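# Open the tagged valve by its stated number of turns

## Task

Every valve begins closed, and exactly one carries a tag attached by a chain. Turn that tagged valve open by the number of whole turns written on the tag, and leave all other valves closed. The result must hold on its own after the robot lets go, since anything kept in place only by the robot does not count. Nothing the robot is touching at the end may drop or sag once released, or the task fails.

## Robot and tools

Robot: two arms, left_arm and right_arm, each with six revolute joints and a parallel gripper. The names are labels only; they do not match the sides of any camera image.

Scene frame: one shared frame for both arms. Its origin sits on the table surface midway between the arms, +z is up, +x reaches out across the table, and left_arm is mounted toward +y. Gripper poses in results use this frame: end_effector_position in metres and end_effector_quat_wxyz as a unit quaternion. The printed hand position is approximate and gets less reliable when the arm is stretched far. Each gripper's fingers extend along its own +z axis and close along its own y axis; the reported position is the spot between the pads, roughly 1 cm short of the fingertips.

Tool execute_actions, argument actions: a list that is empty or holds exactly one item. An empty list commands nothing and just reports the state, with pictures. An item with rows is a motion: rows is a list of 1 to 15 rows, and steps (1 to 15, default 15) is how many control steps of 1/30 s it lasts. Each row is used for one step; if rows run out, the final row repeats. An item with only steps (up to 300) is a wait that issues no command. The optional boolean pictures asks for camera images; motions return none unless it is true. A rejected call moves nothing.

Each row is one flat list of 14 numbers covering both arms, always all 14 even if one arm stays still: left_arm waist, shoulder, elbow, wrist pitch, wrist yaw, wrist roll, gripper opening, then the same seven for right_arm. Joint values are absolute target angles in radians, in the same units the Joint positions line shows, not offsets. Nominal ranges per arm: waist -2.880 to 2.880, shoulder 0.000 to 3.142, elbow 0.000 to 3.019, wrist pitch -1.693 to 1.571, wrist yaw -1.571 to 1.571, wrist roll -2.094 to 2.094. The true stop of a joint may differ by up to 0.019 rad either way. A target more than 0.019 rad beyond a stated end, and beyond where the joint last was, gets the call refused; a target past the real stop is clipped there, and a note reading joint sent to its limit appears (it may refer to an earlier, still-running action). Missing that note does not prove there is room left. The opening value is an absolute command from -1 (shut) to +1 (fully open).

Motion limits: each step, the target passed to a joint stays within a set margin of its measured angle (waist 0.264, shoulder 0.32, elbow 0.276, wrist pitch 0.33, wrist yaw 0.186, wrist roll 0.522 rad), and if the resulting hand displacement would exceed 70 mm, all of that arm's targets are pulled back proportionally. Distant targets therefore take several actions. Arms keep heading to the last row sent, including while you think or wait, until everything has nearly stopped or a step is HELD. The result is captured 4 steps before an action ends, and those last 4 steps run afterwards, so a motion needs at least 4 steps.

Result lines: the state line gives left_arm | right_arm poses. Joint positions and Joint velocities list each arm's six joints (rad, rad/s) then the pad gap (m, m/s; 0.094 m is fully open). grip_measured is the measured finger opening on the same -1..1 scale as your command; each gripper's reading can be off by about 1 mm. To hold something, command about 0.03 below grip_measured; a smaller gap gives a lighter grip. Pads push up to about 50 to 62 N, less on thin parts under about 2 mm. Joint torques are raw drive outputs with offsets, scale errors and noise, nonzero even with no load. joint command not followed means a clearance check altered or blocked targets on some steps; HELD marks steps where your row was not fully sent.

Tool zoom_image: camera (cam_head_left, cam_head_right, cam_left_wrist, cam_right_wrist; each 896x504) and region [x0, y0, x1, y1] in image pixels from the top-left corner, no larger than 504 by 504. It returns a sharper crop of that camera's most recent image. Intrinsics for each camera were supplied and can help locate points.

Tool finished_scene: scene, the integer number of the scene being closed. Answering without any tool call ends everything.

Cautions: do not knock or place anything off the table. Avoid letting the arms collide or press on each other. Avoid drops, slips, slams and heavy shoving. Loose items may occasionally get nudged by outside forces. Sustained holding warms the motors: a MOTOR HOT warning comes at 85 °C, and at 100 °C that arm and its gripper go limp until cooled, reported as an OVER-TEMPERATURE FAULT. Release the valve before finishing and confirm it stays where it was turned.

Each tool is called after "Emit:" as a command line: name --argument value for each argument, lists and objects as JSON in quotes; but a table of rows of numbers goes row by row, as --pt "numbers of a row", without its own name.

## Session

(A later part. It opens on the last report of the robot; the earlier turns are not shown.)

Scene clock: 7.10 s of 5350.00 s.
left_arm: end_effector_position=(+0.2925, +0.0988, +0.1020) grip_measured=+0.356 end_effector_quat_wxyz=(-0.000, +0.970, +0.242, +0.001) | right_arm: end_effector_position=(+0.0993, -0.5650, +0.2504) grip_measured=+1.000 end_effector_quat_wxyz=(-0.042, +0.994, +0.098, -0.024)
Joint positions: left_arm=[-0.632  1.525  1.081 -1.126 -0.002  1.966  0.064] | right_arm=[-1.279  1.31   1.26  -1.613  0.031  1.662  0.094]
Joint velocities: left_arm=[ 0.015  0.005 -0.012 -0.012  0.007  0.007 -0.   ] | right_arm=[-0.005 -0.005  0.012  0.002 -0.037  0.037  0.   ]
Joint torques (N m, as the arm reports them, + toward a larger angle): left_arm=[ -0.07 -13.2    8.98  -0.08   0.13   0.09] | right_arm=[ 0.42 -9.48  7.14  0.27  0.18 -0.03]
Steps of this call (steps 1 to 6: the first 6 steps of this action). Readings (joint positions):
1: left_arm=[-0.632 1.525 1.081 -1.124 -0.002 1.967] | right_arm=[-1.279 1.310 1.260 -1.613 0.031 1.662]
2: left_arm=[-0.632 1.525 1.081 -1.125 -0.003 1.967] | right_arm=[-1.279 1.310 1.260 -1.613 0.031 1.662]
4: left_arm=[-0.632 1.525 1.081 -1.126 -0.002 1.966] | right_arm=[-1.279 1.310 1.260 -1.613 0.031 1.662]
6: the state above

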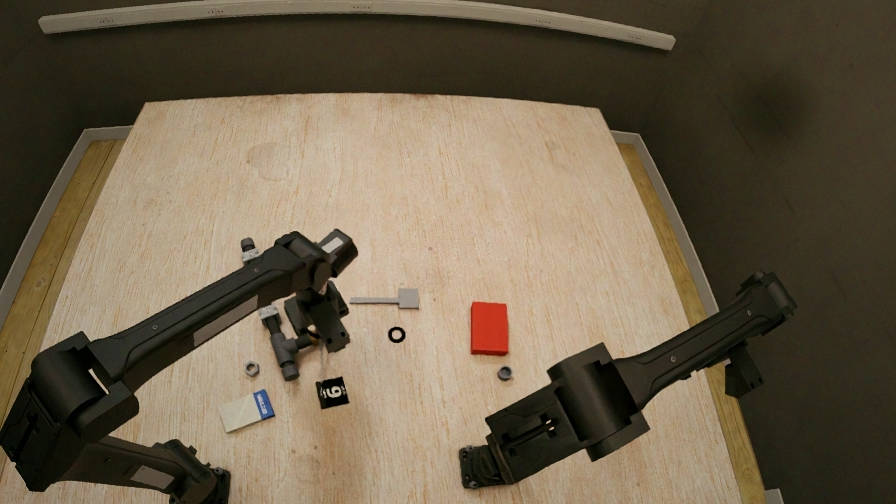

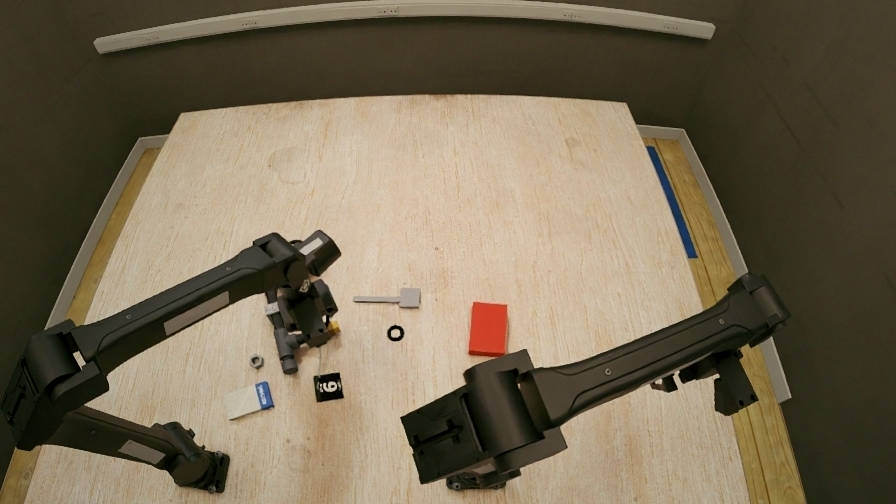

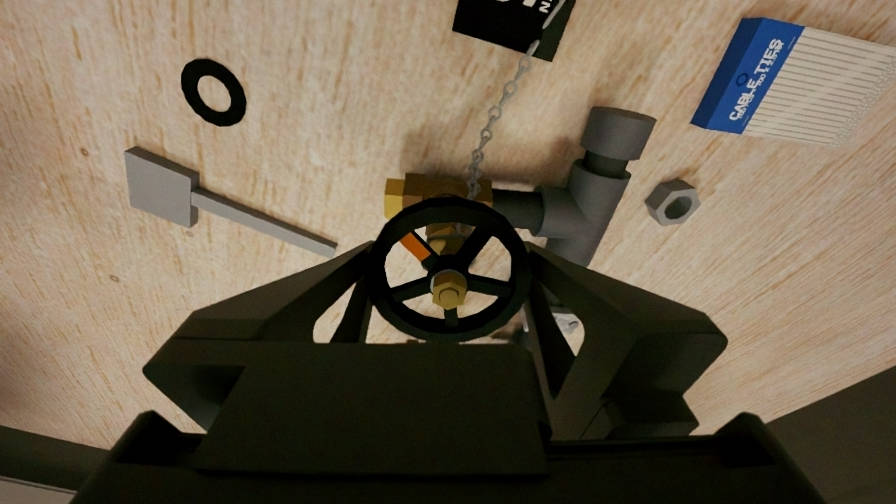

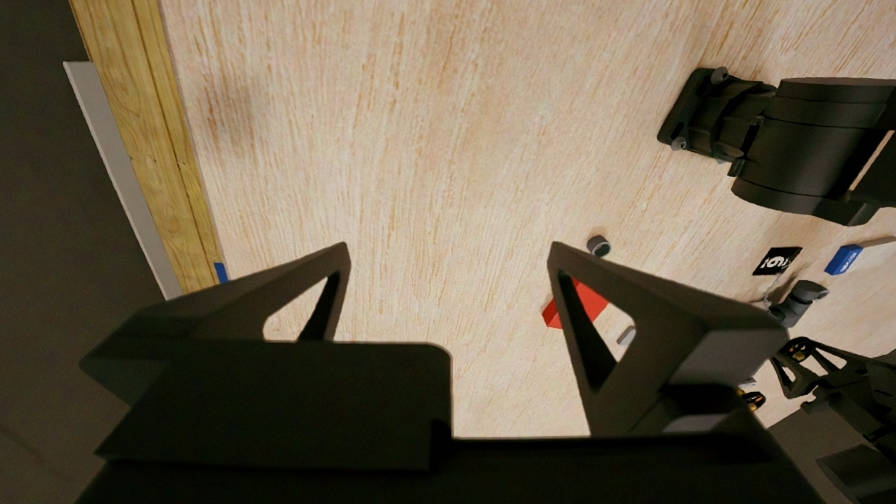

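Emit:
execute_actions --actions '[{"rows":[[-0.63,1.52,1.115,-1.13,0,-2.08,0.31,-1.279,1.31,1.26,-1.613,0.031,1.662,1]],"steps":4}]'

Emit:
execute_actions --actions '[{"steps":49}]'

Emit:
execute_actions --actions '[{"rows":[[-0.63,1.52,1.115,-1.13,0,-2,0.58,-1.279,1.31,1.26,-1.613,0.031,1.662,1],[-0.63,1.52,1.115,-1.13,0,-2,0.58,-1.279,1.31,1.26,-1.613,0.031,1.662,1],[-0.63,1.52,1.115,-1.13,0,-2,0.58,-1.279,1.31,1.26,-1.613,0.031,1.662,1],[-0.63,1.52,1.115,-1.13,0,2.07,0.58,-1.279,1.31,1.26,-1.613,0.031,1.662,1]],"steps":4}]'

Emit:
execute_actions --actions '[{"steps":47}]'

Emit:
execute_actions --actions '[{"rows":[[-0.63,1.52,1.115,-1.13,0,1.98,0.42,-1.279,1.31,1.26,-1.613,0.031,1.662,1],[-0.63,1.52,1.115,-1.13,0,1.98,0.31,-1.279,1.31,1.26,-1.613,0.031,1.662,1]],"steps":7}]'

Emit:
execute_actions --actions '[{"rows":[[-0.63,1.52,1.115,-1.13,0,-2.08,0.31,-1.279,1.31,1.26,-1.613,0.031,1.662,1]],"steps":4}]'

Emit:
execute_actions --actions '[{"steps":49}]'

Emit:
execute_actions --actions '[{"rows":[[-0.63,1.52,1.115,-1.13,0,-2,0.58,-1.279,1.31,1.26,-1.613,0.031,1.662,1],[-0.63,1.52,1.115,-1.13,0,-2,0.58,-1.279,1.31,1.26,-1.613,0.031,1.662,1],[-0.63,1.52,1.115,-1.13,0,-2,0.58,-1.279,1.31,1.26,-1.613,0.031,1.662,1],[-0.63,1.52,1.115,-1.13,0,2.07,0.58,-1.279,1.31,1.26,-1.613,0.031,1.662,1]],"steps":4}]'

Emit:
execute_actions --actions '[{"steps":47}]'

Emit:
execute_actions --actions '[{"rows":[[-0.63,1.52,1.115,-1.13,0,1.98,0.42,-1.279,1.31,1.26,-1.613,0.031,1.662,1],[-0.63,1.52,1.115,-1.13,0,1.98,0.31,-1.279,1.31,1.26,-1.613,0.031,1.662,1]],"steps":7}]'

Emit:
execute_actions --actions '[{"rows":[[-0.63,1.52,1.115,-1.13,0,-2.08,0.31,-1.279,1.31,1.26,-1.613,0.031,1.662,1]],"steps":4}]'

Emit:
execute_actions --actions '[{"steps":49}]'

Emit:
execute_actions --actions '[{"rows":[[-0.63,1.52,1.115,-1.13,0,-2,0.58,-1.279,1.31,1.26,-1.613,0.031,1.662,1],[-0.63,1.52,1.115,-1.13,0,-2,0.58,-1.279,1.31,1.26,-1.613,0.031,1.662,1],[-0.63,1.52,1.115,-1.13,0,-2,0.58,-1.279,1.31,1.26,-1.613,0.031,1.662,1],[-0.63,1.52,1.115,-1.13,0,2.07,0.58,-1.279,1.31,1.26,-1.613,0.031,1.662,1]],"steps":4}]'

Emit:
execute_actions --actions '[{"steps":47}]'

Emit:
execute_actions --actions '[{"rows":[[-0.63,1.52,1.115,-1.13,0,1.98,0.42,-1.279,1.31,1.26,-1.613,0.031,1.662,1],[-0.63,1.52,1.115,-1.13,0,1.98,0.31,-1.279,1.31,1.26,-1.613,0.031,1.662,1]],"steps":7}]'

Emit:
execute_actions --actions '[{"rows":[[-0.63,1.52,1.115,-1.13,0,-2.08,0.31,-1.279,1.31,1.26,-1.613,0.031,1.662,1]],"steps":4}]'

Emit:
execute_actions --actions '[{"steps":49}]'

Emit:
execute_actions --actions '[{"rows":[[-0.63,1.52,1.115,-1.13,0,-2,0.58,-1.279,1.31,1.26,-1.613,0.031,1.662,1],[-0.63,1.52,1.115,-1.13,0,-2,0.58,-1.279,1.31,1.26,-1.613,0.031,1.662,1],[-0.63,1.52,1.115,-1.13,0,-2,0.58,-1.279,1.31,1.26,-1.613,0.031,1.662,1],[-0.63,1.52,1.115,-1.13,0,2.07,0.58,-1.279,1.31,1.26,-1.613,0.031,1.662,1]],"steps":4}]'

Emit:
execute_actions --actions '[{"steps":47}]'

Emit:
execute_actions --actions '[{"rows":[[-0.63,1.52,1.115,-1.13,0,1.98,0.42,-1.279,1.31,1.26,-1.613,0.031,1.662,1],[-0.63,1.52,1.115,-1.13,0,1.98,0.31,-1.279,1.31,1.26,-1.613,0.031,1.662,1]],"steps":7}]'

Emit:
execute_actions --actions '[{"rows":[[-0.63,1.52,1.115,-1.13,0,-2.08,0.31,-1.279,1.31,1.26,-1.613,0.031,1.662,1]],"steps":4}]' --pictures true

Scene clock: 8.03 s of 5350.00 s.
left_arm: end_effector_position=(+0.2925, +0.0988, +0.1020) grip_measured=+0.356 end_effector_quat_wxyz=(-0.000, +0.970, +0.242, +0.001) | right_arm: end_effector_position=(+0.0993, -0.5650, +0.2504) grip_measured=+1.000 end_effector_quat_wxyz=(-0.042, +0.994, +0.098, -0.024)
Joint positions: left_arm=[-0.632  1.525  1.081 -1.126 -0.002  1.966  0.064] | right_arm=[-1.279  1.31   1.26  -1.613  0.031  1.662  0.094]
Joint velocities: left_arm=[ 0.005 -0.024 -0.002 -0.002  0.007  0.007  0.   ] | right_arm=[-0.005 -0.005 -0.007  0.007 -0.037  0.051  0.   ]
Joint torques (N m, as the arm reports them, + toward a larger angle): left_arm=[ -0.08 -13.22   9.12  -0.18   0.1    0.1 ] | right_arm=[ 0.34 -9.53  7.16  0.31  0.19 -0.03]
Kept back: the last 4 steps of this action.
Steps of this call (steps 1 to 4: the last 4 steps of your previous action; steps 5 to 15: the robot went on to your last target; steps 16 to 28: nothing new was sent). Readings (joint positions):
1: left_arm=[-0.632 1.525 1.081 -1.126 -0.002 1.966] | right_arm=[-1.279 1.310 1.260 -1.613 0.031 1.662]
2: left_arm=[-0.632 1.525 1.081 -1.126 -0.002 1.966] | right_arm=[-1.279 1.310 1.260 -1.613 0.031 1.662]
4: left_arm=[-0.632 1.525 1.081 -1.126 -0.002 1.966] | right_arm=[-1.279 1.310 1.260 -1.613 0.031 1.662]
8: left_arm=[-0.632 1.525 1.081 -1.126 -0.002 1.966] | right_arm=[-1.279 1.310 1.260 -1.613 0.031 1.662]
28: the state above

Scene clock: 9.67 s of 5350.00 s.
left_arm: end_effector_position=(+0.2945, +0.0998, +0.1008) grip_measured=+0.353 end_effector_quat_wxyz=(+0.006, -0.583, +0.812, -0.002) | right_arm: end_effector_position=(+0.0993, -0.5650, +0.2504) grip_measured=+1.000 end_effector_quat_wxyz=(-0.042, +0.994, +0.098, -0.024)
Joint positions: left_arm=[-0.631  1.526  1.078 -1.117 -0.01  -1.931  0.064] | right_arm=[-1.279  1.31   1.26  -1.613  0.031  1.662  0.094]
Joint velocities: left_arm=[-0.024 -0.005  0.017  0.002 -0.051 -0.491  0.   ] | right_arm=[ 0.005 -0.005 -0.002  0.012 -0.022 -0.051  0.   ]
Joint torques (N m, as the arm reports them, + toward a larger angle): left_arm=[ -0.36 -12.76   9.57  -0.68   0.22  -0.64] | right_arm=[ 0.4  -9.44  7.14  0.3   0.18 -0.04]
Kept back: nothing.
Steps of this call (steps 1 to 4: the last 4 steps of your previous action; steps 5 to 49: the robot went on to your last target). Readings (joint positions):
1: left_arm=[-0.632 1.525 1.081 -1.126 -0.002 1.897] | right_arm=[-1.279 1.310 1.260 -1.613 0.031 1.662]
2: left_arm=[-0.632 1.525 1.081 -1.125 -0.002 1.811] | right_arm=[-1.279 1.310 1.260 -1.613 0.031 1.662]
4: left_arm=[-0.632 1.525 1.081 -1.123 -0.003 1.641] | right_arm=[-1.279 1.310 1.260 -1.613 0.031 1.662]
8: left_arm=[-0.632 1.525 1.081 -1.120 -0.006 1.300] | right_arm=[-1.279 1.310 1.260 -1.613 0.031 1.662]
49: the state above

Scene clock: 9.70 s of 5350.00 s.
left_arm: end_effector_position=(+0.2944, +0.0998, +0.1008) grip_measured=+0.353 end_effector_quat_wxyz=(+0.006, -0.590, +0.808, -0.002) | right_arm: end_effector_position=(+0.0993, -0.5650, +0.2504) grip_measured=+1.000 end_effector_quat_wxyz=(-0.042, +0.994, +0.098, -0.024)
Joint positions: left_arm=[-0.631  1.526  1.078 -1.117 -0.011 -1.946  0.064] | right_arm=[-1.279  1.31   1.26  -1.613  0.031  1.662  0.094]
Joint velocities: left_arm=[-0.015 -0.005 -0.017 -0.002 -0.022 -0.447 -0.   ] | right_arm=[-0.005  0.015 -0.017  0.007  0.007  0.007  0.   ]
Joint torques (N m, as the arm reports them, + toward a larger angle): left_arm=[  0.01 -13.66   9.71  -0.61   0.26  -0.67] | right_arm=[ 0.44 -9.46  7.15  0.32  0.18 -0.03]
Kept back: the last 4 steps of this action.
Steps of this call (step 1: the robot went on to your last target). Readings (joint positions):
1: the state above

Scene clock: 11.27 s of 5350.00 s.
left_arm: end_effector_position=(+0.2928, +0.0991, +0.1015) grip_measured=+0.579 end_effector_quat_wxyz=(+0.000, +0.971, +0.239, +0.002) | right_arm: end_effector_position=(+0.0993, -0.5650, +0.2504) grip_measured=+1.000 end_effector_quat_wxyz=(-0.042, +0.994, +0.098, -0.024)
Joint positions: left_arm=[-0.631  1.525  1.08  -1.123 -0.002  1.973  0.074] | right_arm=[-1.279  1.31   1.26  -1.613  0.031  1.662  0.094]
Joint velocities: left_arm=[-0.015 -0.024  0.002 -0.027  0.081  0.623 -0.001] | right_arm=[ 0.015 -0.005 -0.002 -0.017 -0.022  0.066  0.   ]
Joint torques (N m, as the arm reports them, + toward a larger angle): left_arm=[ -0.02 -13.24   9.53  -0.32   0.09   0.1 ] | right_arm=[ 0.54 -9.5   7.14  0.28  0.18 -0.03]
Kept back: nothing.
Steps of this call (steps 1 to 4: the last 4 steps of your previous action; steps 5 to 47: the robot went on to your last target). Readings (joint positions):
1: left_arm=[-0.631 1.526 1.078 -1.119 -0.008 -1.954] | right_arm=[-1.279 1.310 1.260 -1.613 0.031 1.662]
2: left_arm=[-0.631 1.526 1.080 -1.119 -0.005 -1.961] | right_arm=[-1.279 1.310 1.260 -1.613 0.031 1.662]
4: left_arm=[-0.631 1.525 1.080 -1.122 -0.002 -1.893] | right_arm=[-1.279 1.310 1.260 -1.613 0.031 1.662]
8: left_arm=[-0.631 1.525 1.080 -1.123 -0.002 -1.500] | right_arm=[-1.279 1.310 1.260 -1.613 0.031 1.662]
47: the state above

Scene clock: 11.37 s of 5350.00 s.
left_arm: end_effector_position=(+0.2928, +0.0991, +0.1015) grip_measured=+0.353 end_effector_quat_wxyz=(+0.000, +0.972, +0.237, +0.001) | right_arm: end_effector_position=(+0.0993, -0.5650, +0.2504) grip_measured=+1.000 end_effector_quat_wxyz=(-0.042, +0.994, +0.098, -0.024)
Joint positions: left_arm=[-0.631  1.525  1.08  -1.123 -0.002  1.978  0.064] | right_arm=[-1.279  1.31   1.26  -1.613  0.031  1.662  0.094]
Joint velocities: left_arm=[-0.005 -0.015 -0.002 -0.007 -0.037 -0.007  0.005] | right_arm=[-0.015 -0.015  0.007  0.007 -0.022 -0.051  0.   ]
Joint torques (N m, as the arm reports them, + toward a larger angle): left_arm=[  0.36 -13.19   9.66  -0.3    0.06   0.05] | right_arm=[ 0.38 -9.53  7.15  0.29  0.17 -0.03]
Steps of this call (steps 1 to 3: the first 3 steps of this action). Readings (joint positions):
1: left_arm=[-0.631 1.525 1.080 -1.123 -0.002 1.978] | right_arm=[-1.279 1.310 1.260 -1.613 0.031 1.662]
2: left_arm=[-0.631 1.525 1.080 -1.123 -0.002 1.978] | right_arm=[-1.279 1.310 1.260 -1.613 0.031 1.662]
3: the state above

Scene clock: 11.50 s of 5350.00 s.
left_arm: end_effector_position=(+0.2928, +0.0991, +0.1015) grip_measured=+0.353 end_effector_quat_wxyz=(+0.000, +0.972, +0.237, +0.001) | right_arm: end_effector_position=(+0.0993, -0.5650, +0.2504) grip_measured=+1.000 end_effector_quat_wxyz=(-0.042, +0.994, +0.098, -0.024)
Joint positions: left_arm=[-0.631  1.525  1.08  -1.123 -0.002  1.978  0.064] | right_arm=[-1.279  1.31   1.26  -1.613  0.031  1.662  0.094]
Joint velocities: left_arm=[-0.015 -0.015 -0.007 -0.007 -0.066 -0.007  0.   ] | right_arm=[-0.015 -0.005  0.002 -0.022 -0.051  0.007  0.   ]
Joint torques (N m, as the arm reports them, + toward a larger angle): left_arm=[ -0.21 -13.64   9.64  -0.31   0.05   0.07] | right_arm=[ 0.46 -9.54  7.16  0.29  0.18 -0.03]
Kept back: the last 4 steps of this action.
Steps of this call (steps 1 to 4: the last 4 steps of your previous action). Readings (joint positions):
1: left_arm=[-0.631 1.525 1.080 -1.123 -0.002 1.978] | right_arm=[-1.279 1.310 1.260 -1.613 0.031 1.662]
2: left_arm=[-0.631 1.525 1.080 -1.123 -0.002 1.978] | right_arm=[-1.279 1.310 1.260 -1.613 0.031 1.662]
4: the state above

Scene clock: 13.13 s of 5350.00 s.
left_arm: end_effector_position=(+0.2943, +0.1002, +0.0953) grip_measured=+0.323 end_effector_quat_wxyz=(+0.002, -0.587, +0.809, +0.002) | right_arm: end_effector_position=(+0.0993, -0.5650, +0.2504) grip_measured=+1.000 end_effector_quat_wxyz=(-0.042, +0.994, +0.098, -0.024)
Joint positions: left_arm=[-0.628  1.537  1.076 -1.113 -0.004 -1.937  0.062] | right_arm=[-1.279  1.31   1.26  -1.613  0.031  1.662  0.094]
Joint velocities: left_arm=[-0.005  0.005 -0.002  0.012  0.051 -0.549 -0.   ] | right_arm=[ 0.005  0.024 -0.007  0.007 -0.007 -0.037  0.   ]
Joint torques (N m, as the arm reports them, + toward a larger angle): left_arm=[ -0.57 -14.68   9.79  -0.82   0.03  -0.57] | right_arm=[ 0.38 -9.46  7.12  0.29  0.18 -0.04]
Kept back: nothing.
Steps of this call (steps 1 to 4: the last 4 steps of your previous action; steps 5 to 49: the robot went on to your last target). Readings (joint positions):
1: left_arm=[-0.631 1.525 1.080 -1.123 -0.002 1.909] | right_arm=[-1.279 1.310 1.260 -1.613 0.031 1.662]
2: left_arm=[-0.631 1.525 1.080 -1.123 -0.001 1.822] | right_arm=[-1.279 1.310 1.260 -1.613 0.031 1.662]
4: left_arm=[-0.631 1.525 1.080 -1.121 -0.002 1.652] | right_arm=[-1.279 1.310 1.260 -1.613 0.031 1.662]
8: left_arm=[-0.631 1.526 1.080 -1.119 -0.005 1.309] | right_arm=[-1.279 1.310 1.260 -1.613 0.031 1.662]
49: the state above

Scene clock: 13.17 s of 5350.00 s.
left_arm: end_effector_position=(+0.2943, +0.1002, +0.0952) grip_measured=+0.323 end_effector_quat_wxyz=(+0.002, -0.594, +0.805, +0.002) | right_arm: end_effector_position=(+0.0993, -0.5650, +0.2504) grip_measured=+1.000 end_effector_quat_wxyz=(-0.042, +0.994, +0.098, -0.024)
Joint positions: left_arm=[-0.628  1.538  1.076 -1.113 -0.004 -1.953  0.062] | right_arm=[-1.279  1.31   1.26  -1.613  0.031  1.662  0.094]
Joint velocities: left_arm=[-0.024  0.005 -0.007 -0.012  0.007 -0.418  0.   ] | right_arm=[-0.005 -0.005  0.007 -0.007  0.022  0.007  0.   ]
Joint torques (N m, as the arm reports them, + toward a larger angle): left_arm=[ -0.75 -14.46   9.86  -0.86   0.01  -0.59] | right_arm=[ 0.5  -9.6   7.15  0.32  0.18 -0.04]
Kept back: the last 4 steps of this action.
Steps of this call (step 1: the robot went on to your last target). Readings (joint positions):
1: the state above

Scene clock: 14.73 s of 5350.00 s.
left_arm: end_effector_position=(+0.2928, +0.1009, +0.0972) grip_measured=+0.579 end_effector_quat_wxyz=(-0.004, +0.970, +0.242, -0.002) | right_arm: end_effector_position=(+0.0993, -0.5650, +0.2504) grip_measured=+1.000 end_effector_quat_wxyz=(-0.042, +0.994, +0.098, -0.024)
Joint positions: left_arm=[-0.628  1.534  1.078 -1.123 -0.002  1.972  0.074] | right_arm=[-1.279  1.31   1.26  -1.613  0.031  1.662  0.094]
Joint velocities: left_arm=[-0.005  0.005 -0.002  0.002 -0.022  0.549  0.001] | right_arm=[-0.015  0.005 -0.002 -0.017  0.007  0.007  0.   ]
Joint torques (N m, as the arm reports them, + toward a larger angle): left_arm=[ -0.33 -14.09   9.72  -0.31   0.09   0.14] | right_arm=[ 0.35 -9.5   7.14  0.31  0.18 -0.03]
Kept back: nothing.
Steps of this call (steps 1 to 4: the last 4 steps of your previous action; steps 5 to 47: the robot went on to your last target). Readings (joint positions):
1: left_arm=[-0.628 1.538 1.076 -1.114 -0.004 -1.960] | right_arm=[-1.279 1.310 1.260 -1.613 0.031 1.662]
2: left_arm=[-0.628 1.537 1.076 -1.117 -0.003 -1.966] | right_arm=[-1.279 1.310 1.260 -1.613 0.031 1.662]
4: left_arm=[-0.628 1.534 1.078 -1.121 -0.002 -1.897] | right_arm=[-1.279 1.310 1.260 -1.613 0.031 1.662]
8: left_arm=[-0.628 1.534 1.078 -1.123 -0.002 -1.503] | right_arm=[-1.279 1.310 1.260 -1.613 0.031 1.662]
47: the state above

Scene clock: 14.83 s of 5350.00 s.
left_arm: end_effector_position=(+0.2935, +0.0996, +0.0976) grip_measured=+0.342 end_effector_quat_wxyz=(-0.001, +0.971, +0.239, -0.002) | right_arm: end_effector_position=(+0.0993, -0.5650, +0.2504) grip_measured=+1.000 end_effector_quat_wxyz=(-0.042, +0.994, +0.098, -0.024)
Joint positions: left_arm=[-0.628  1.534  1.079 -1.12   0.001  1.976  0.063] | right_arm=[-1.279  1.31   1.26  -1.613  0.031  1.662  0.094]
Joint velocities: left_arm=[-0.005 -0.024 -0.002  0.1   -0.066 -0.037  0.   ] | right_arm=[-0.015 -0.005  0.002  0.002 -0.007  0.007  0.   ]
Joint torques (N m, as the arm reports them, + toward a larger angle): left_arm=[ -0.17 -13.76   9.79  -0.75  -0.12   0.07] | right_arm=[ 0.46 -9.49  7.16  0.28  0.19 -0.04]
Steps of this call (steps 1 to 3: the first 3 steps of this action). Readings (joint positions):
1: left_arm=[-0.628 1.534 1.078 -1.123 -0.002 1.977] | right_arm=[-1.279 1.310 1.260 -1.613 0.031 1.662]
2: left_arm=[-0.628 1.534 1.078 -1.120 0.001 1.977] | right_arm=[-1.279 1.310 1.260 -1.613 0.031 1.662]
3: the state above

Scene clock: 14.97 s of 5350.00 s.
left_arm: end_effector_position=(+0.2935, +0.0996, +0.0976) grip_measured=+0.342 end_effector_quat_wxyz=(-0.001, +0.971, +0.239, -0.002) | right_arm: end_effector_position=(+0.0993, -0.5650, +0.2504) grip_measured=+1.000 end_effector_quat_wxyz=(-0.042, +0.994, +0.098, -0.024)
Joint positions: left_arm=[-0.628  1.534  1.079 -1.119  0.001  1.976  0.063] | right_arm=[-1.279  1.31   1.26  -1.613  0.031  1.662  0.094]
Joint velocities: left_arm=[ 0.015 -0.005  0.012 -0.007 -0.051  0.022 -0.   ] | right_arm=[-0.015 -0.005  0.002 -0.002  0.037 -0.037  0.   ]
Joint torques (N m, as the arm reports them, + toward a larger angle): left_arm=[ -0.39 -14.25   9.61  -0.48  -0.04   0.1 ] | right_arm=[ 0.46 -9.37  7.17  0.27  0.19 -0.03]
Kept back: the last 4 steps of this action.
Steps of this call (steps 1 to 4: the last 4 steps of your previous action). Readings (joint positions):
1: left_arm=[-0.628 1.534 1.079 -1.119 0.001 1.976] | right_arm=[-1.279 1.310 1.260 -1.613 0.031 1.662]
2: left_arm=[-0.628 1.534 1.079 -1.119 0.001 1.976] | right_arm=[-1.279 1.310 1.260 -1.613 0.031 1.662]
4: the state above

Scene clock: 16.60 s of 5350.00 s.
left_arm: end_effector_position=(+0.2943, +0.1000, +0.0950) grip_measured=+0.322 end_effector_quat_wxyz=(+0.000, -0.589, +0.808, +0.003) | right_arm: end_effector_position=(+0.0993, -0.5650, +0.2504) grip_measured=+1.000 end_effector_quat_wxyz=(-0.042, +0.994, +0.098, -0.024)
Joint positions: left_arm=[-0.627  1.539  1.077 -1.114 -0.002 -1.941  0.062] | right_arm=[-1.279  1.31   1.26  -1.613  0.031  1.662  0.094]
Joint velocities: left_arm=[-0.034  0.005  0.012 -0.007  0.051 -0.491  0.001] | right_arm=[-0.024 -0.005 -0.012  0.012  0.095 -0.022  0.   ]
Joint torques (N m, as the arm reports them, + toward a larger angle): left_arm=[ -0.44 -15.03   9.75  -0.67  -0.08  -0.64] | right_arm=[ 0.43 -9.55  7.12  0.3   0.19 -0.03]
Kept back: nothing.
Steps of this call (steps 1 to 4: the last 4 steps of your previous action; steps 5 to 49: the robot went on to your last target). Readings (joint positions):
1: left_arm=[-0.628 1.534 1.079 -1.119 0.001 1.907] | right_arm=[-1.279 1.310 1.260 -1.613 0.031 1.662]
2: left_arm=[-0.628 1.534 1.079 -1.119 0.002 1.820] | right_arm=[-1.279 1.310 1.260 -1.613 0.031 1.662]
4: left_arm=[-0.628 1.534 1.079 -1.118 0.001 1.648] | right_arm=[-1.279 1.310 1.260 -1.613 0.031 1.662]
8: left_arm=[-0.628 1.534 1.079 -1.118 -0.001 1.304] | right_arm=[-1.279 1.310 1.260 -1.613 0.031 1.662]
49: the state above

Scene clock: 16.63 s of 5350.00 s.
left_arm: end_effector_position=(+0.2943, +0.1001, +0.0950) grip_measured=+0.322 end_effector_quat_wxyz=(+0.001, -0.595, +0.804, +0.003) | right_arm: end_effector_position=(+0.0993, -0.5650, +0.2504) grip_measured=+1.000 end_effector_quat_wxyz=(-0.042, +0.994, +0.098, -0.024)
Joint positions: left_arm=[-0.627  1.539  1.077 -1.114 -0.003 -1.957  0.062] | right_arm=[-1.279  1.31   1.26  -1.613  0.031  1.662  0.094]
Joint velocities: left_arm=[-0.015 -0.005  0.017 -0.002 -0.007 -0.418  0.001] | right_arm=[-0.015 -0.005 -0.007 -0.012  0.007  0.022  0.   ]
Joint torques (N m, as the arm reports them, + toward a larger angle): left_arm=[  0.14 -14.12   9.74  -0.78  -0.05  -0.55] | right_arm=[ 0.53 -9.56  7.14  0.29  0.18 -0.04]
Kept back: the last 4 steps of this action.
Steps of this call (step 1: the robot went on to your last target). Readings (joint positions):
1: the state above

Scene clock: 18.20 s of 5350.00 s.
left_arm: end_effector_position=(+0.2932, +0.1007, +0.0975) grip_measured=+0.579 end_effector_quat_wxyz=(-0.004, +0.970, +0.242, -0.002) | right_arm: end_effector_position=(+0.0993, -0.5650, +0.2504) grip_measured=+1.000 end_effector_quat_wxyz=(-0.042, +0.994, +0.098, -0.024)
Joint positions: left_arm=[-0.627  1.534  1.079 -1.123 -0.002  1.971  0.074] | right_arm=[-1.279  1.31   1.26  -1.613  0.031  1.662  0.094]
Joint velocities: left_arm=[-0.005 -0.005  0.002  0.002 -0.022  0.623 -0.001] | right_arm=[-0.015 -0.015  0.012  0.002 -0.081 -0.037  0.   ]
Joint torques (N m, as the arm reports them, + toward a larger angle): left_arm=[ -0.26 -14.47   9.6   -0.35   0.08   0.16] | right_arm=[ 0.41 -9.45  7.16  0.29  0.19 -0.04]
Kept back: nothing.
Steps of this call (steps 1 to 4: the last 4 steps of your previous action; steps 5 to 47: the robot went on to your last target). Readings (joint positions):
1: left_arm=[-0.627 1.539 1.077 -1.115 -0.002 -1.963] | right_arm=[-1.279 1.310 1.260 -1.613 0.031 1.662]
2: left_arm=[-0.627 1.538 1.078 -1.117 -0.002 -1.969] | right_arm=[-1.279 1.310 1.260 -1.613 0.031 1.662]
4: left_arm=[-0.627 1.535 1.079 -1.121 -0.002 -1.899] | right_arm=[-1.279 1.310 1.260 -1.613 0.031 1.662]
8: left_arm=[-0.627 1.534 1.079 -1.123 -0.002 -1.505] | right_arm=[-1.279 1.310 1.260 -1.613 0.031 1.662]
47: the state above

Scene clock: 18.30 s of 5350.00 s.
left_arm: end_effector_position=(+0.2938, +0.0997, +0.0977) grip_measured=+0.343 end_effector_quat_wxyz=(-0.001, +0.971, +0.240, -0.002) | right_arm: end_effector_position=(+0.0993, -0.5650, +0.2504) grip_measured=+1.000 end_effector_quat_wxyz=(-0.042, +0.994, +0.098, -0.024)
Joint positions: left_arm=[-0.627  1.534  1.079 -1.12   0.001  1.976  0.063] | right_arm=[-1.279  1.31   1.26  -1.613  0.031  1.662  0.094]
Joint velocities: left_arm=[-0.005 -0.024 -0.002  0.066  0.022  0.066  0.001] | right_arm=[-0.015  0.005 -0.007 -0.002 -0.037 -0.007  0.   ]
Joint torques (N m, as the arm reports them, + toward a larger angle): left_arm=[ -0.6  -13.49   9.49  -0.85  -0.09   0.04] | right_arm=[ 0.33 -9.47  7.14  0.28  0.18 -0.03]
Steps of this call (steps 1 to 3: the first 3 steps of this action). Readings (joint positions):
1: left_arm=[-0.627 1.534 1.079 -1.123 -0.002 1.977] | right_arm=[-1.279 1.310 1.260 -1.613 0.031 1.662]
2: left_arm=[-0.627 1.534 1.079 -1.120 0.001 1.977] | right_arm=[-1.279 1.310 1.260 -1.613 0.031 1.662]
3: the state above

Scene clock: 18.43 s of 5350.00 s.
left_arm: end_effector_position=(+0.2938, +0.0997, +0.0977) grip_measured=+0.343 end_effector_quat_wxyz=(-0.001, +0.971, +0.240, -0.002) | right_arm: end_effector_position=(+0.0993, -0.5650, +0.2504) grip_measured=+1.000 end_effector_quat_wxyz=(-0.042, +0.994, +0.098, -0.024)
Joint positions: left_arm=[-0.627  1.534  1.079 -1.12   0.001  1.976  0.063] | right_arm=[-1.279  1.31   1.26  -1.613  0.031  1.662  0.094]
Joint velocities: left_arm=[ 0.005 -0.015 -0.002 -0.007 -0.007  0.022 -0.   ] | right_arm=[ 0.005 -0.005 -0.002  0.002 -0.051 -0.051  0.   ]
Joint torques (N m, as the arm reports them, + toward a larger angle): left_arm=[ -0.38 -14.96   9.58  -0.4   -0.04   0.09] | right_arm=[ 0.36 -9.52  7.13  0.28  0.19 -0.03]
Kept back: the last 4 steps of this action.
Steps of this call (steps 1 to 4: the last 4 steps of your previous action). Readings (joint positions):
1: left_arm=[-0.627 1.534 1.079 -1.120 0.001 1.976] | right_arm=[-1.279 1.310 1.260 -1.613 0.031 1.662]
2: left_arm=[-0.627 1.534 1.079 -1.120 0.001 1.976] | right_arm=[-1.279 1.310 1.260 -1.613 0.031 1.662]
4: the state above

Scene clock: 20.07 s of 5350.00 s.
left_arm: end_effector_position=(+0.2942, +0.1000, +0.0950) grip_measured=+0.323 end_effector_quat_wxyz=(-0.000, -0.588, +0.809, +0.003) | right_arm: end_effector_position=(+0.0993, -0.5650, +0.2504) grip_measured=+1.000 end_effector_quat_wxyz=(-0.042, +0.994, +0.098, -0.024)
Joint positions: left_arm=[-0.627  1.539  1.077 -1.115 -0.001 -1.938  0.062] | right_arm=[-1.279  1.31   1.26  -1.613  0.031  1.662  0.094]
Joint velocities: left_arm=[-0.024 -0.015 -0.007  0.007 -0.081 -0.52   0.001] | right_arm=[ 0.005 -0.005 -0.012 -0.007 -0.022 -0.007  0.   ]
Joint torques (N m, as the arm reports them, + toward a larger angle): left_arm=[  0.12 -14.86   9.58  -0.8   -0.06  -0.66] | right_arm=[ 0.42 -9.55  7.13  0.32  0.17 -0.04]
Kept back: nothing.
Steps of this call (steps 1 to 4: the last 4 steps of your previous action; steps 5 to 49: the robot went on to your last target). Readings (joint positions):
1: left_arm=[-0.627 1.534 1.079 -1.120 0.001 1.907] | right_arm=[-1.279 1.310 1.260 -1.613 0.031 1.662]
2: left_arm=[-0.627 1.534 1.079 -1.120 0.001 1.820] | right_arm=[-1.279 1.310 1.260 -1.613 0.031 1.662]
4: left_arm=[-0.627 1.534 1.079 -1.119 0.001 1.649] | right_arm=[-1.279 1.310 1.260 -1.613 0.031 1.662]
8: left_arm=[-0.627 1.534 1.079 -1.118 -0.002 1.305] | right_arm=[-1.279 1.310 1.260 -1.613 0.031 1.662]
49: the state above

Scene clock: 20.10 s of 5350.00 s.
left_arm: end_effector_position=(+0.2942, +0.1000, +0.0950) grip_measured=+0.323 end_effector_quat_wxyz=(+0.000, -0.594, +0.805, +0.003) | right_arm: end_effector_position=(+0.0993, -0.5650, +0.2504) grip_measured=+1.000 end_effector_quat_wxyz=(-0.042, +0.994, +0.098, -0.024)
Joint positions: left_arm=[-0.627  1.539  1.077 -1.115 -0.002 -1.953  0.062] | right_arm=[-1.279  1.31   1.26  -1.613  0.031  1.662  0.094]
Joint velocities: left_arm=[-0.015 -0.005 -0.012 -0.017 -0.139 -0.447 -0.001] | right_arm=[-0.005  0.015 -0.002 -0.012 -0.037  0.022  0.   ]
Joint torques (N m, as the arm reports them, + toward a larger angle): left_arm=[ -0.74 -14.61   9.75  -0.9   -0.08  -0.65] | right_arm=[ 0.42 -9.53  7.13  0.29  0.18 -0.04]
Kept back: the last 4 steps of this action.
Steps of this call (step 1: the robot went on to your last target). Readings (joint positions):
1: the state above

Scene clock: 21.67 s of 5350.00 s.
left_arm: end_effector_position=(+0.2933, +0.1006, +0.0973) grip_measured=+0.579 end_effector_quat_wxyz=(-0.004, +0.970, +0.242, -0.002) | right_arm: end_effector_position=(+0.0993, -0.5650, +0.2504) grip_measured=+1.000 end_effector_quat_wxyz=(-0.042, +0.994, +0.098, -0.024)
Joint positions: left_arm=[-0.627  1.535  1.079 -1.123 -0.002  1.972  0.074] | right_arm=[-1.279  1.31   1.26  -1.613  0.031  1.662  0.094]
Joint velocities: left_arm=[-0.005 -0.005  0.002 -0.012 -0.051  0.535 -0.001] | right_arm=[-0.005 -0.005  0.002  0.007 -0.051 -0.007  0.   ]
Joint torques (N m, as the arm reports them, + toward a larger angle): left_arm=[ -0.23 -14.25   9.63  -0.35   0.07   0.14] | right_arm=[ 0.41 -9.51  7.15  0.28  0.18 -0.03]
Kept back: nothing.
Steps of this call (steps 1 to 4: the last 4 steps of your previous action; steps 5 to 47: the robot went on to your last target). Readings (joint positions):
1: left_arm=[-0.627 1.539 1.077 -1.116 -0.002 -1.960] | right_arm=[-1.279 1.310 1.260 -1.613 0.031 1.662]
2: left_arm=[-0.627 1.539 1.078 -1.118 -0.002 -1.967] | right_arm=[-1.279 1.310 1.260 -1.613 0.031 1.662]
4: left_arm=[-0.627 1.535 1.079 -1.121 -0.002 -1.897] | right_arm=[-1.279 1.310 1.260 -1.613 0.031 1.662]
8: left_arm=[-0.627 1.535 1.079 -1.123 -0.002 -1.503] | right_arm=[-1.279 1.310 1.260 -1.613 0.031 1.662]
47: the state above

Scene clock: 21.77 s of 5350.00 s.
left_arm: end_effector_position=(+0.2936, +0.0999, +0.0974) grip_measured=+0.340 end_effector_quat_wxyz=(-0.002, +0.971, +0.240, -0.002) | right_arm: end_effector_position=(+0.0993, -0.5650, +0.2504) grip_measured=+1.000 end_effector_quat_wxyz=(-0.042, +0.994, +0.098, -0.024)
Joint positions: left_arm=[-0.627  1.535  1.079 -1.12   0.001  1.976  0.063] | right_arm=[-1.279  1.31   1.26  -1.613  0.031  1.662  0.094]
Joint velocities: left_arm=[ 0.005 -0.034 -0.017  0.071  0.081 -0.037 -0.   ] | right_arm=[ 0.015 -0.015  0.002 -0.002 -0.051 -0.007  0.   ]
Joint torques (N m, as the arm reports them, + toward a larger angle): left_arm=[ -0.72 -13.82   9.54  -0.48  -0.09   0.11] | right_arm=[ 0.42 -9.45  7.14  0.3   0.18 -0.04]
Steps of this call (steps 1 to 3: the first 3 steps of this action). Readings (joint positions):
1: left_arm=[-0.627 1.535 1.079 -1.123 -0.002 1.977] | right_arm=[-1.279 1.310 1.260 -1.613 0.031 1.662]
2: left_arm=[-0.627 1.535 1.079 -1.121 0.001 1.977] | right_arm=[-1.279 1.310 1.260 -1.613 0.031 1.662]
3: the state above

Scene clock: 21.90 s of 5350.00 s.
left_arm: end_effector_position=(+0.2937, +0.0998, +0.0974) grip_measured=+0.340 end_effector_quat_wxyz=(-0.002, +0.971, +0.240, -0.002) | right_arm: end_effector_position=(+0.0993, -0.5650, +0.2504) grip_measured=+1.000 end_effector_quat_wxyz=(-0.042, +0.994, +0.098, -0.024)
Joint positions: left_arm=[-0.627  1.535  1.079 -1.12   0.001  1.976  0.063] | right_arm=[-1.279  1.31   1.26  -1.613  0.031  1.662  0.094]
Joint velocities: left_arm=[-0.015  0.005 -0.007  0.012  0.125  0.022  0.001] | right_arm=[-0.015 -0.005 -0.017  0.002 -0.007  0.022  0.   ]
Joint torques (N m, as the arm reports them, + toward a larger angle): left_arm=[ -0.24 -14.37   9.63  -0.48  -0.01   0.08] | right_arm=[ 0.42 -9.58  7.1   0.3   0.18 -0.04]
Kept back: the last 4 steps of this action.
Steps of this call (steps 1 to 4: the last 4 steps of your previous action). Readings (joint positions):
1: left_arm=[-0.627 1.535 1.079 -1.120 0.001 1.976] | right_arm=[-1.279 1.310 1.260 -1.613 0.031 1.662]
2: left_arm=[-0.627 1.535 1.079 -1.120 0.001 1.976] | right_arm=[-1.279 1.310 1.260 -1.613 0.031 1.662]
4: the state above

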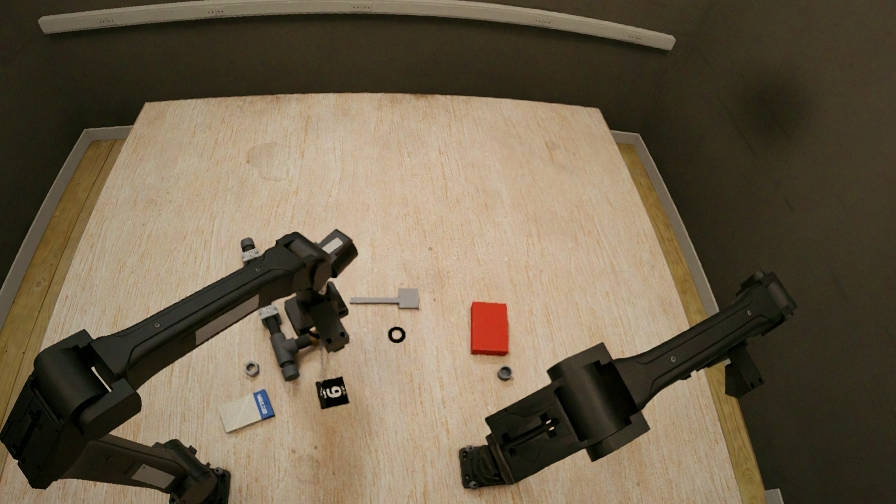

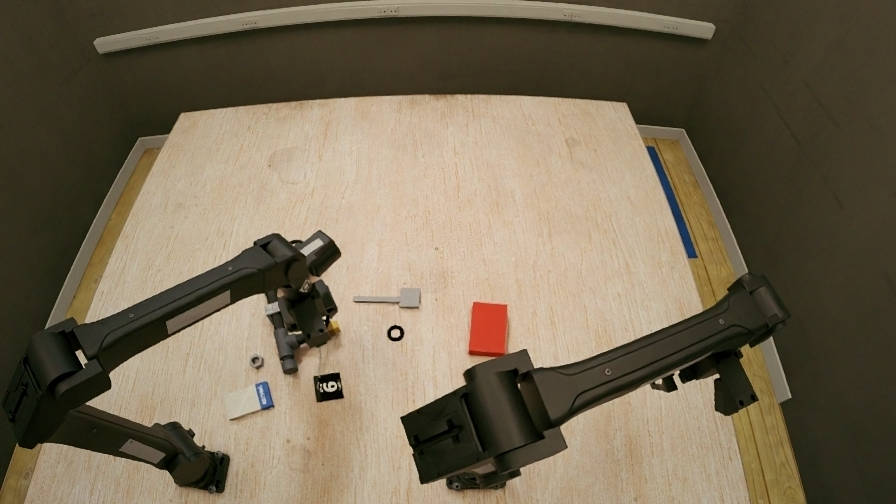

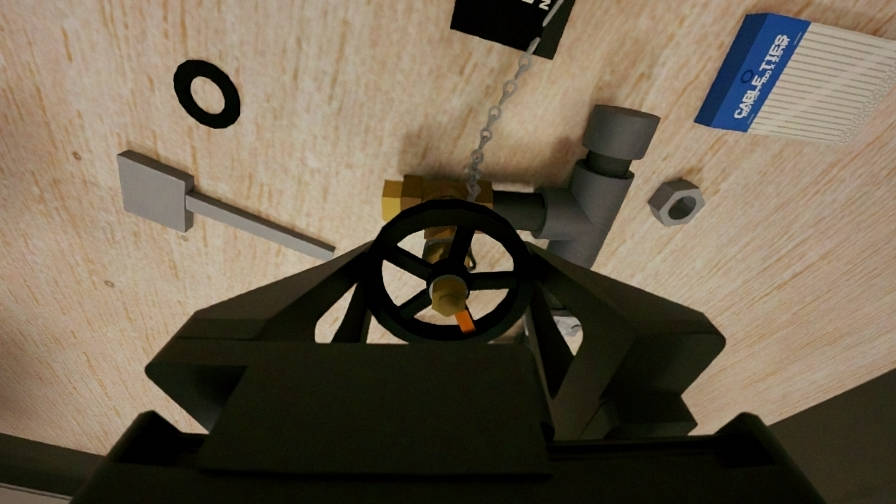

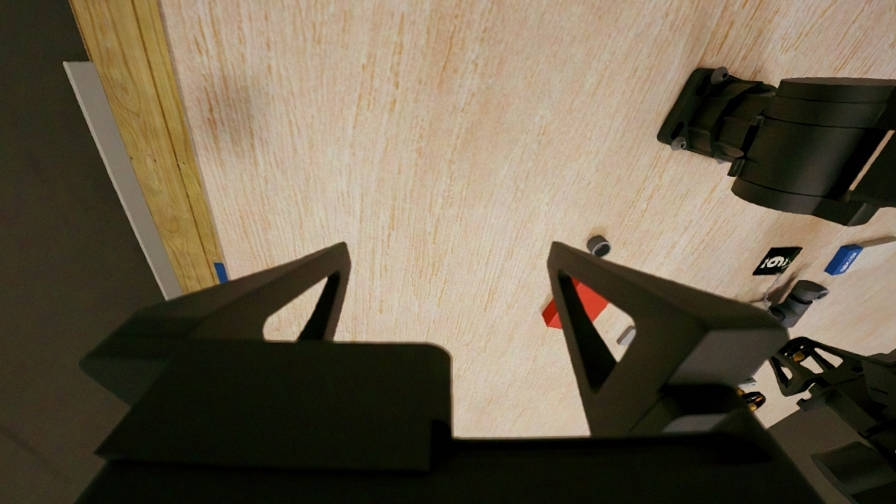

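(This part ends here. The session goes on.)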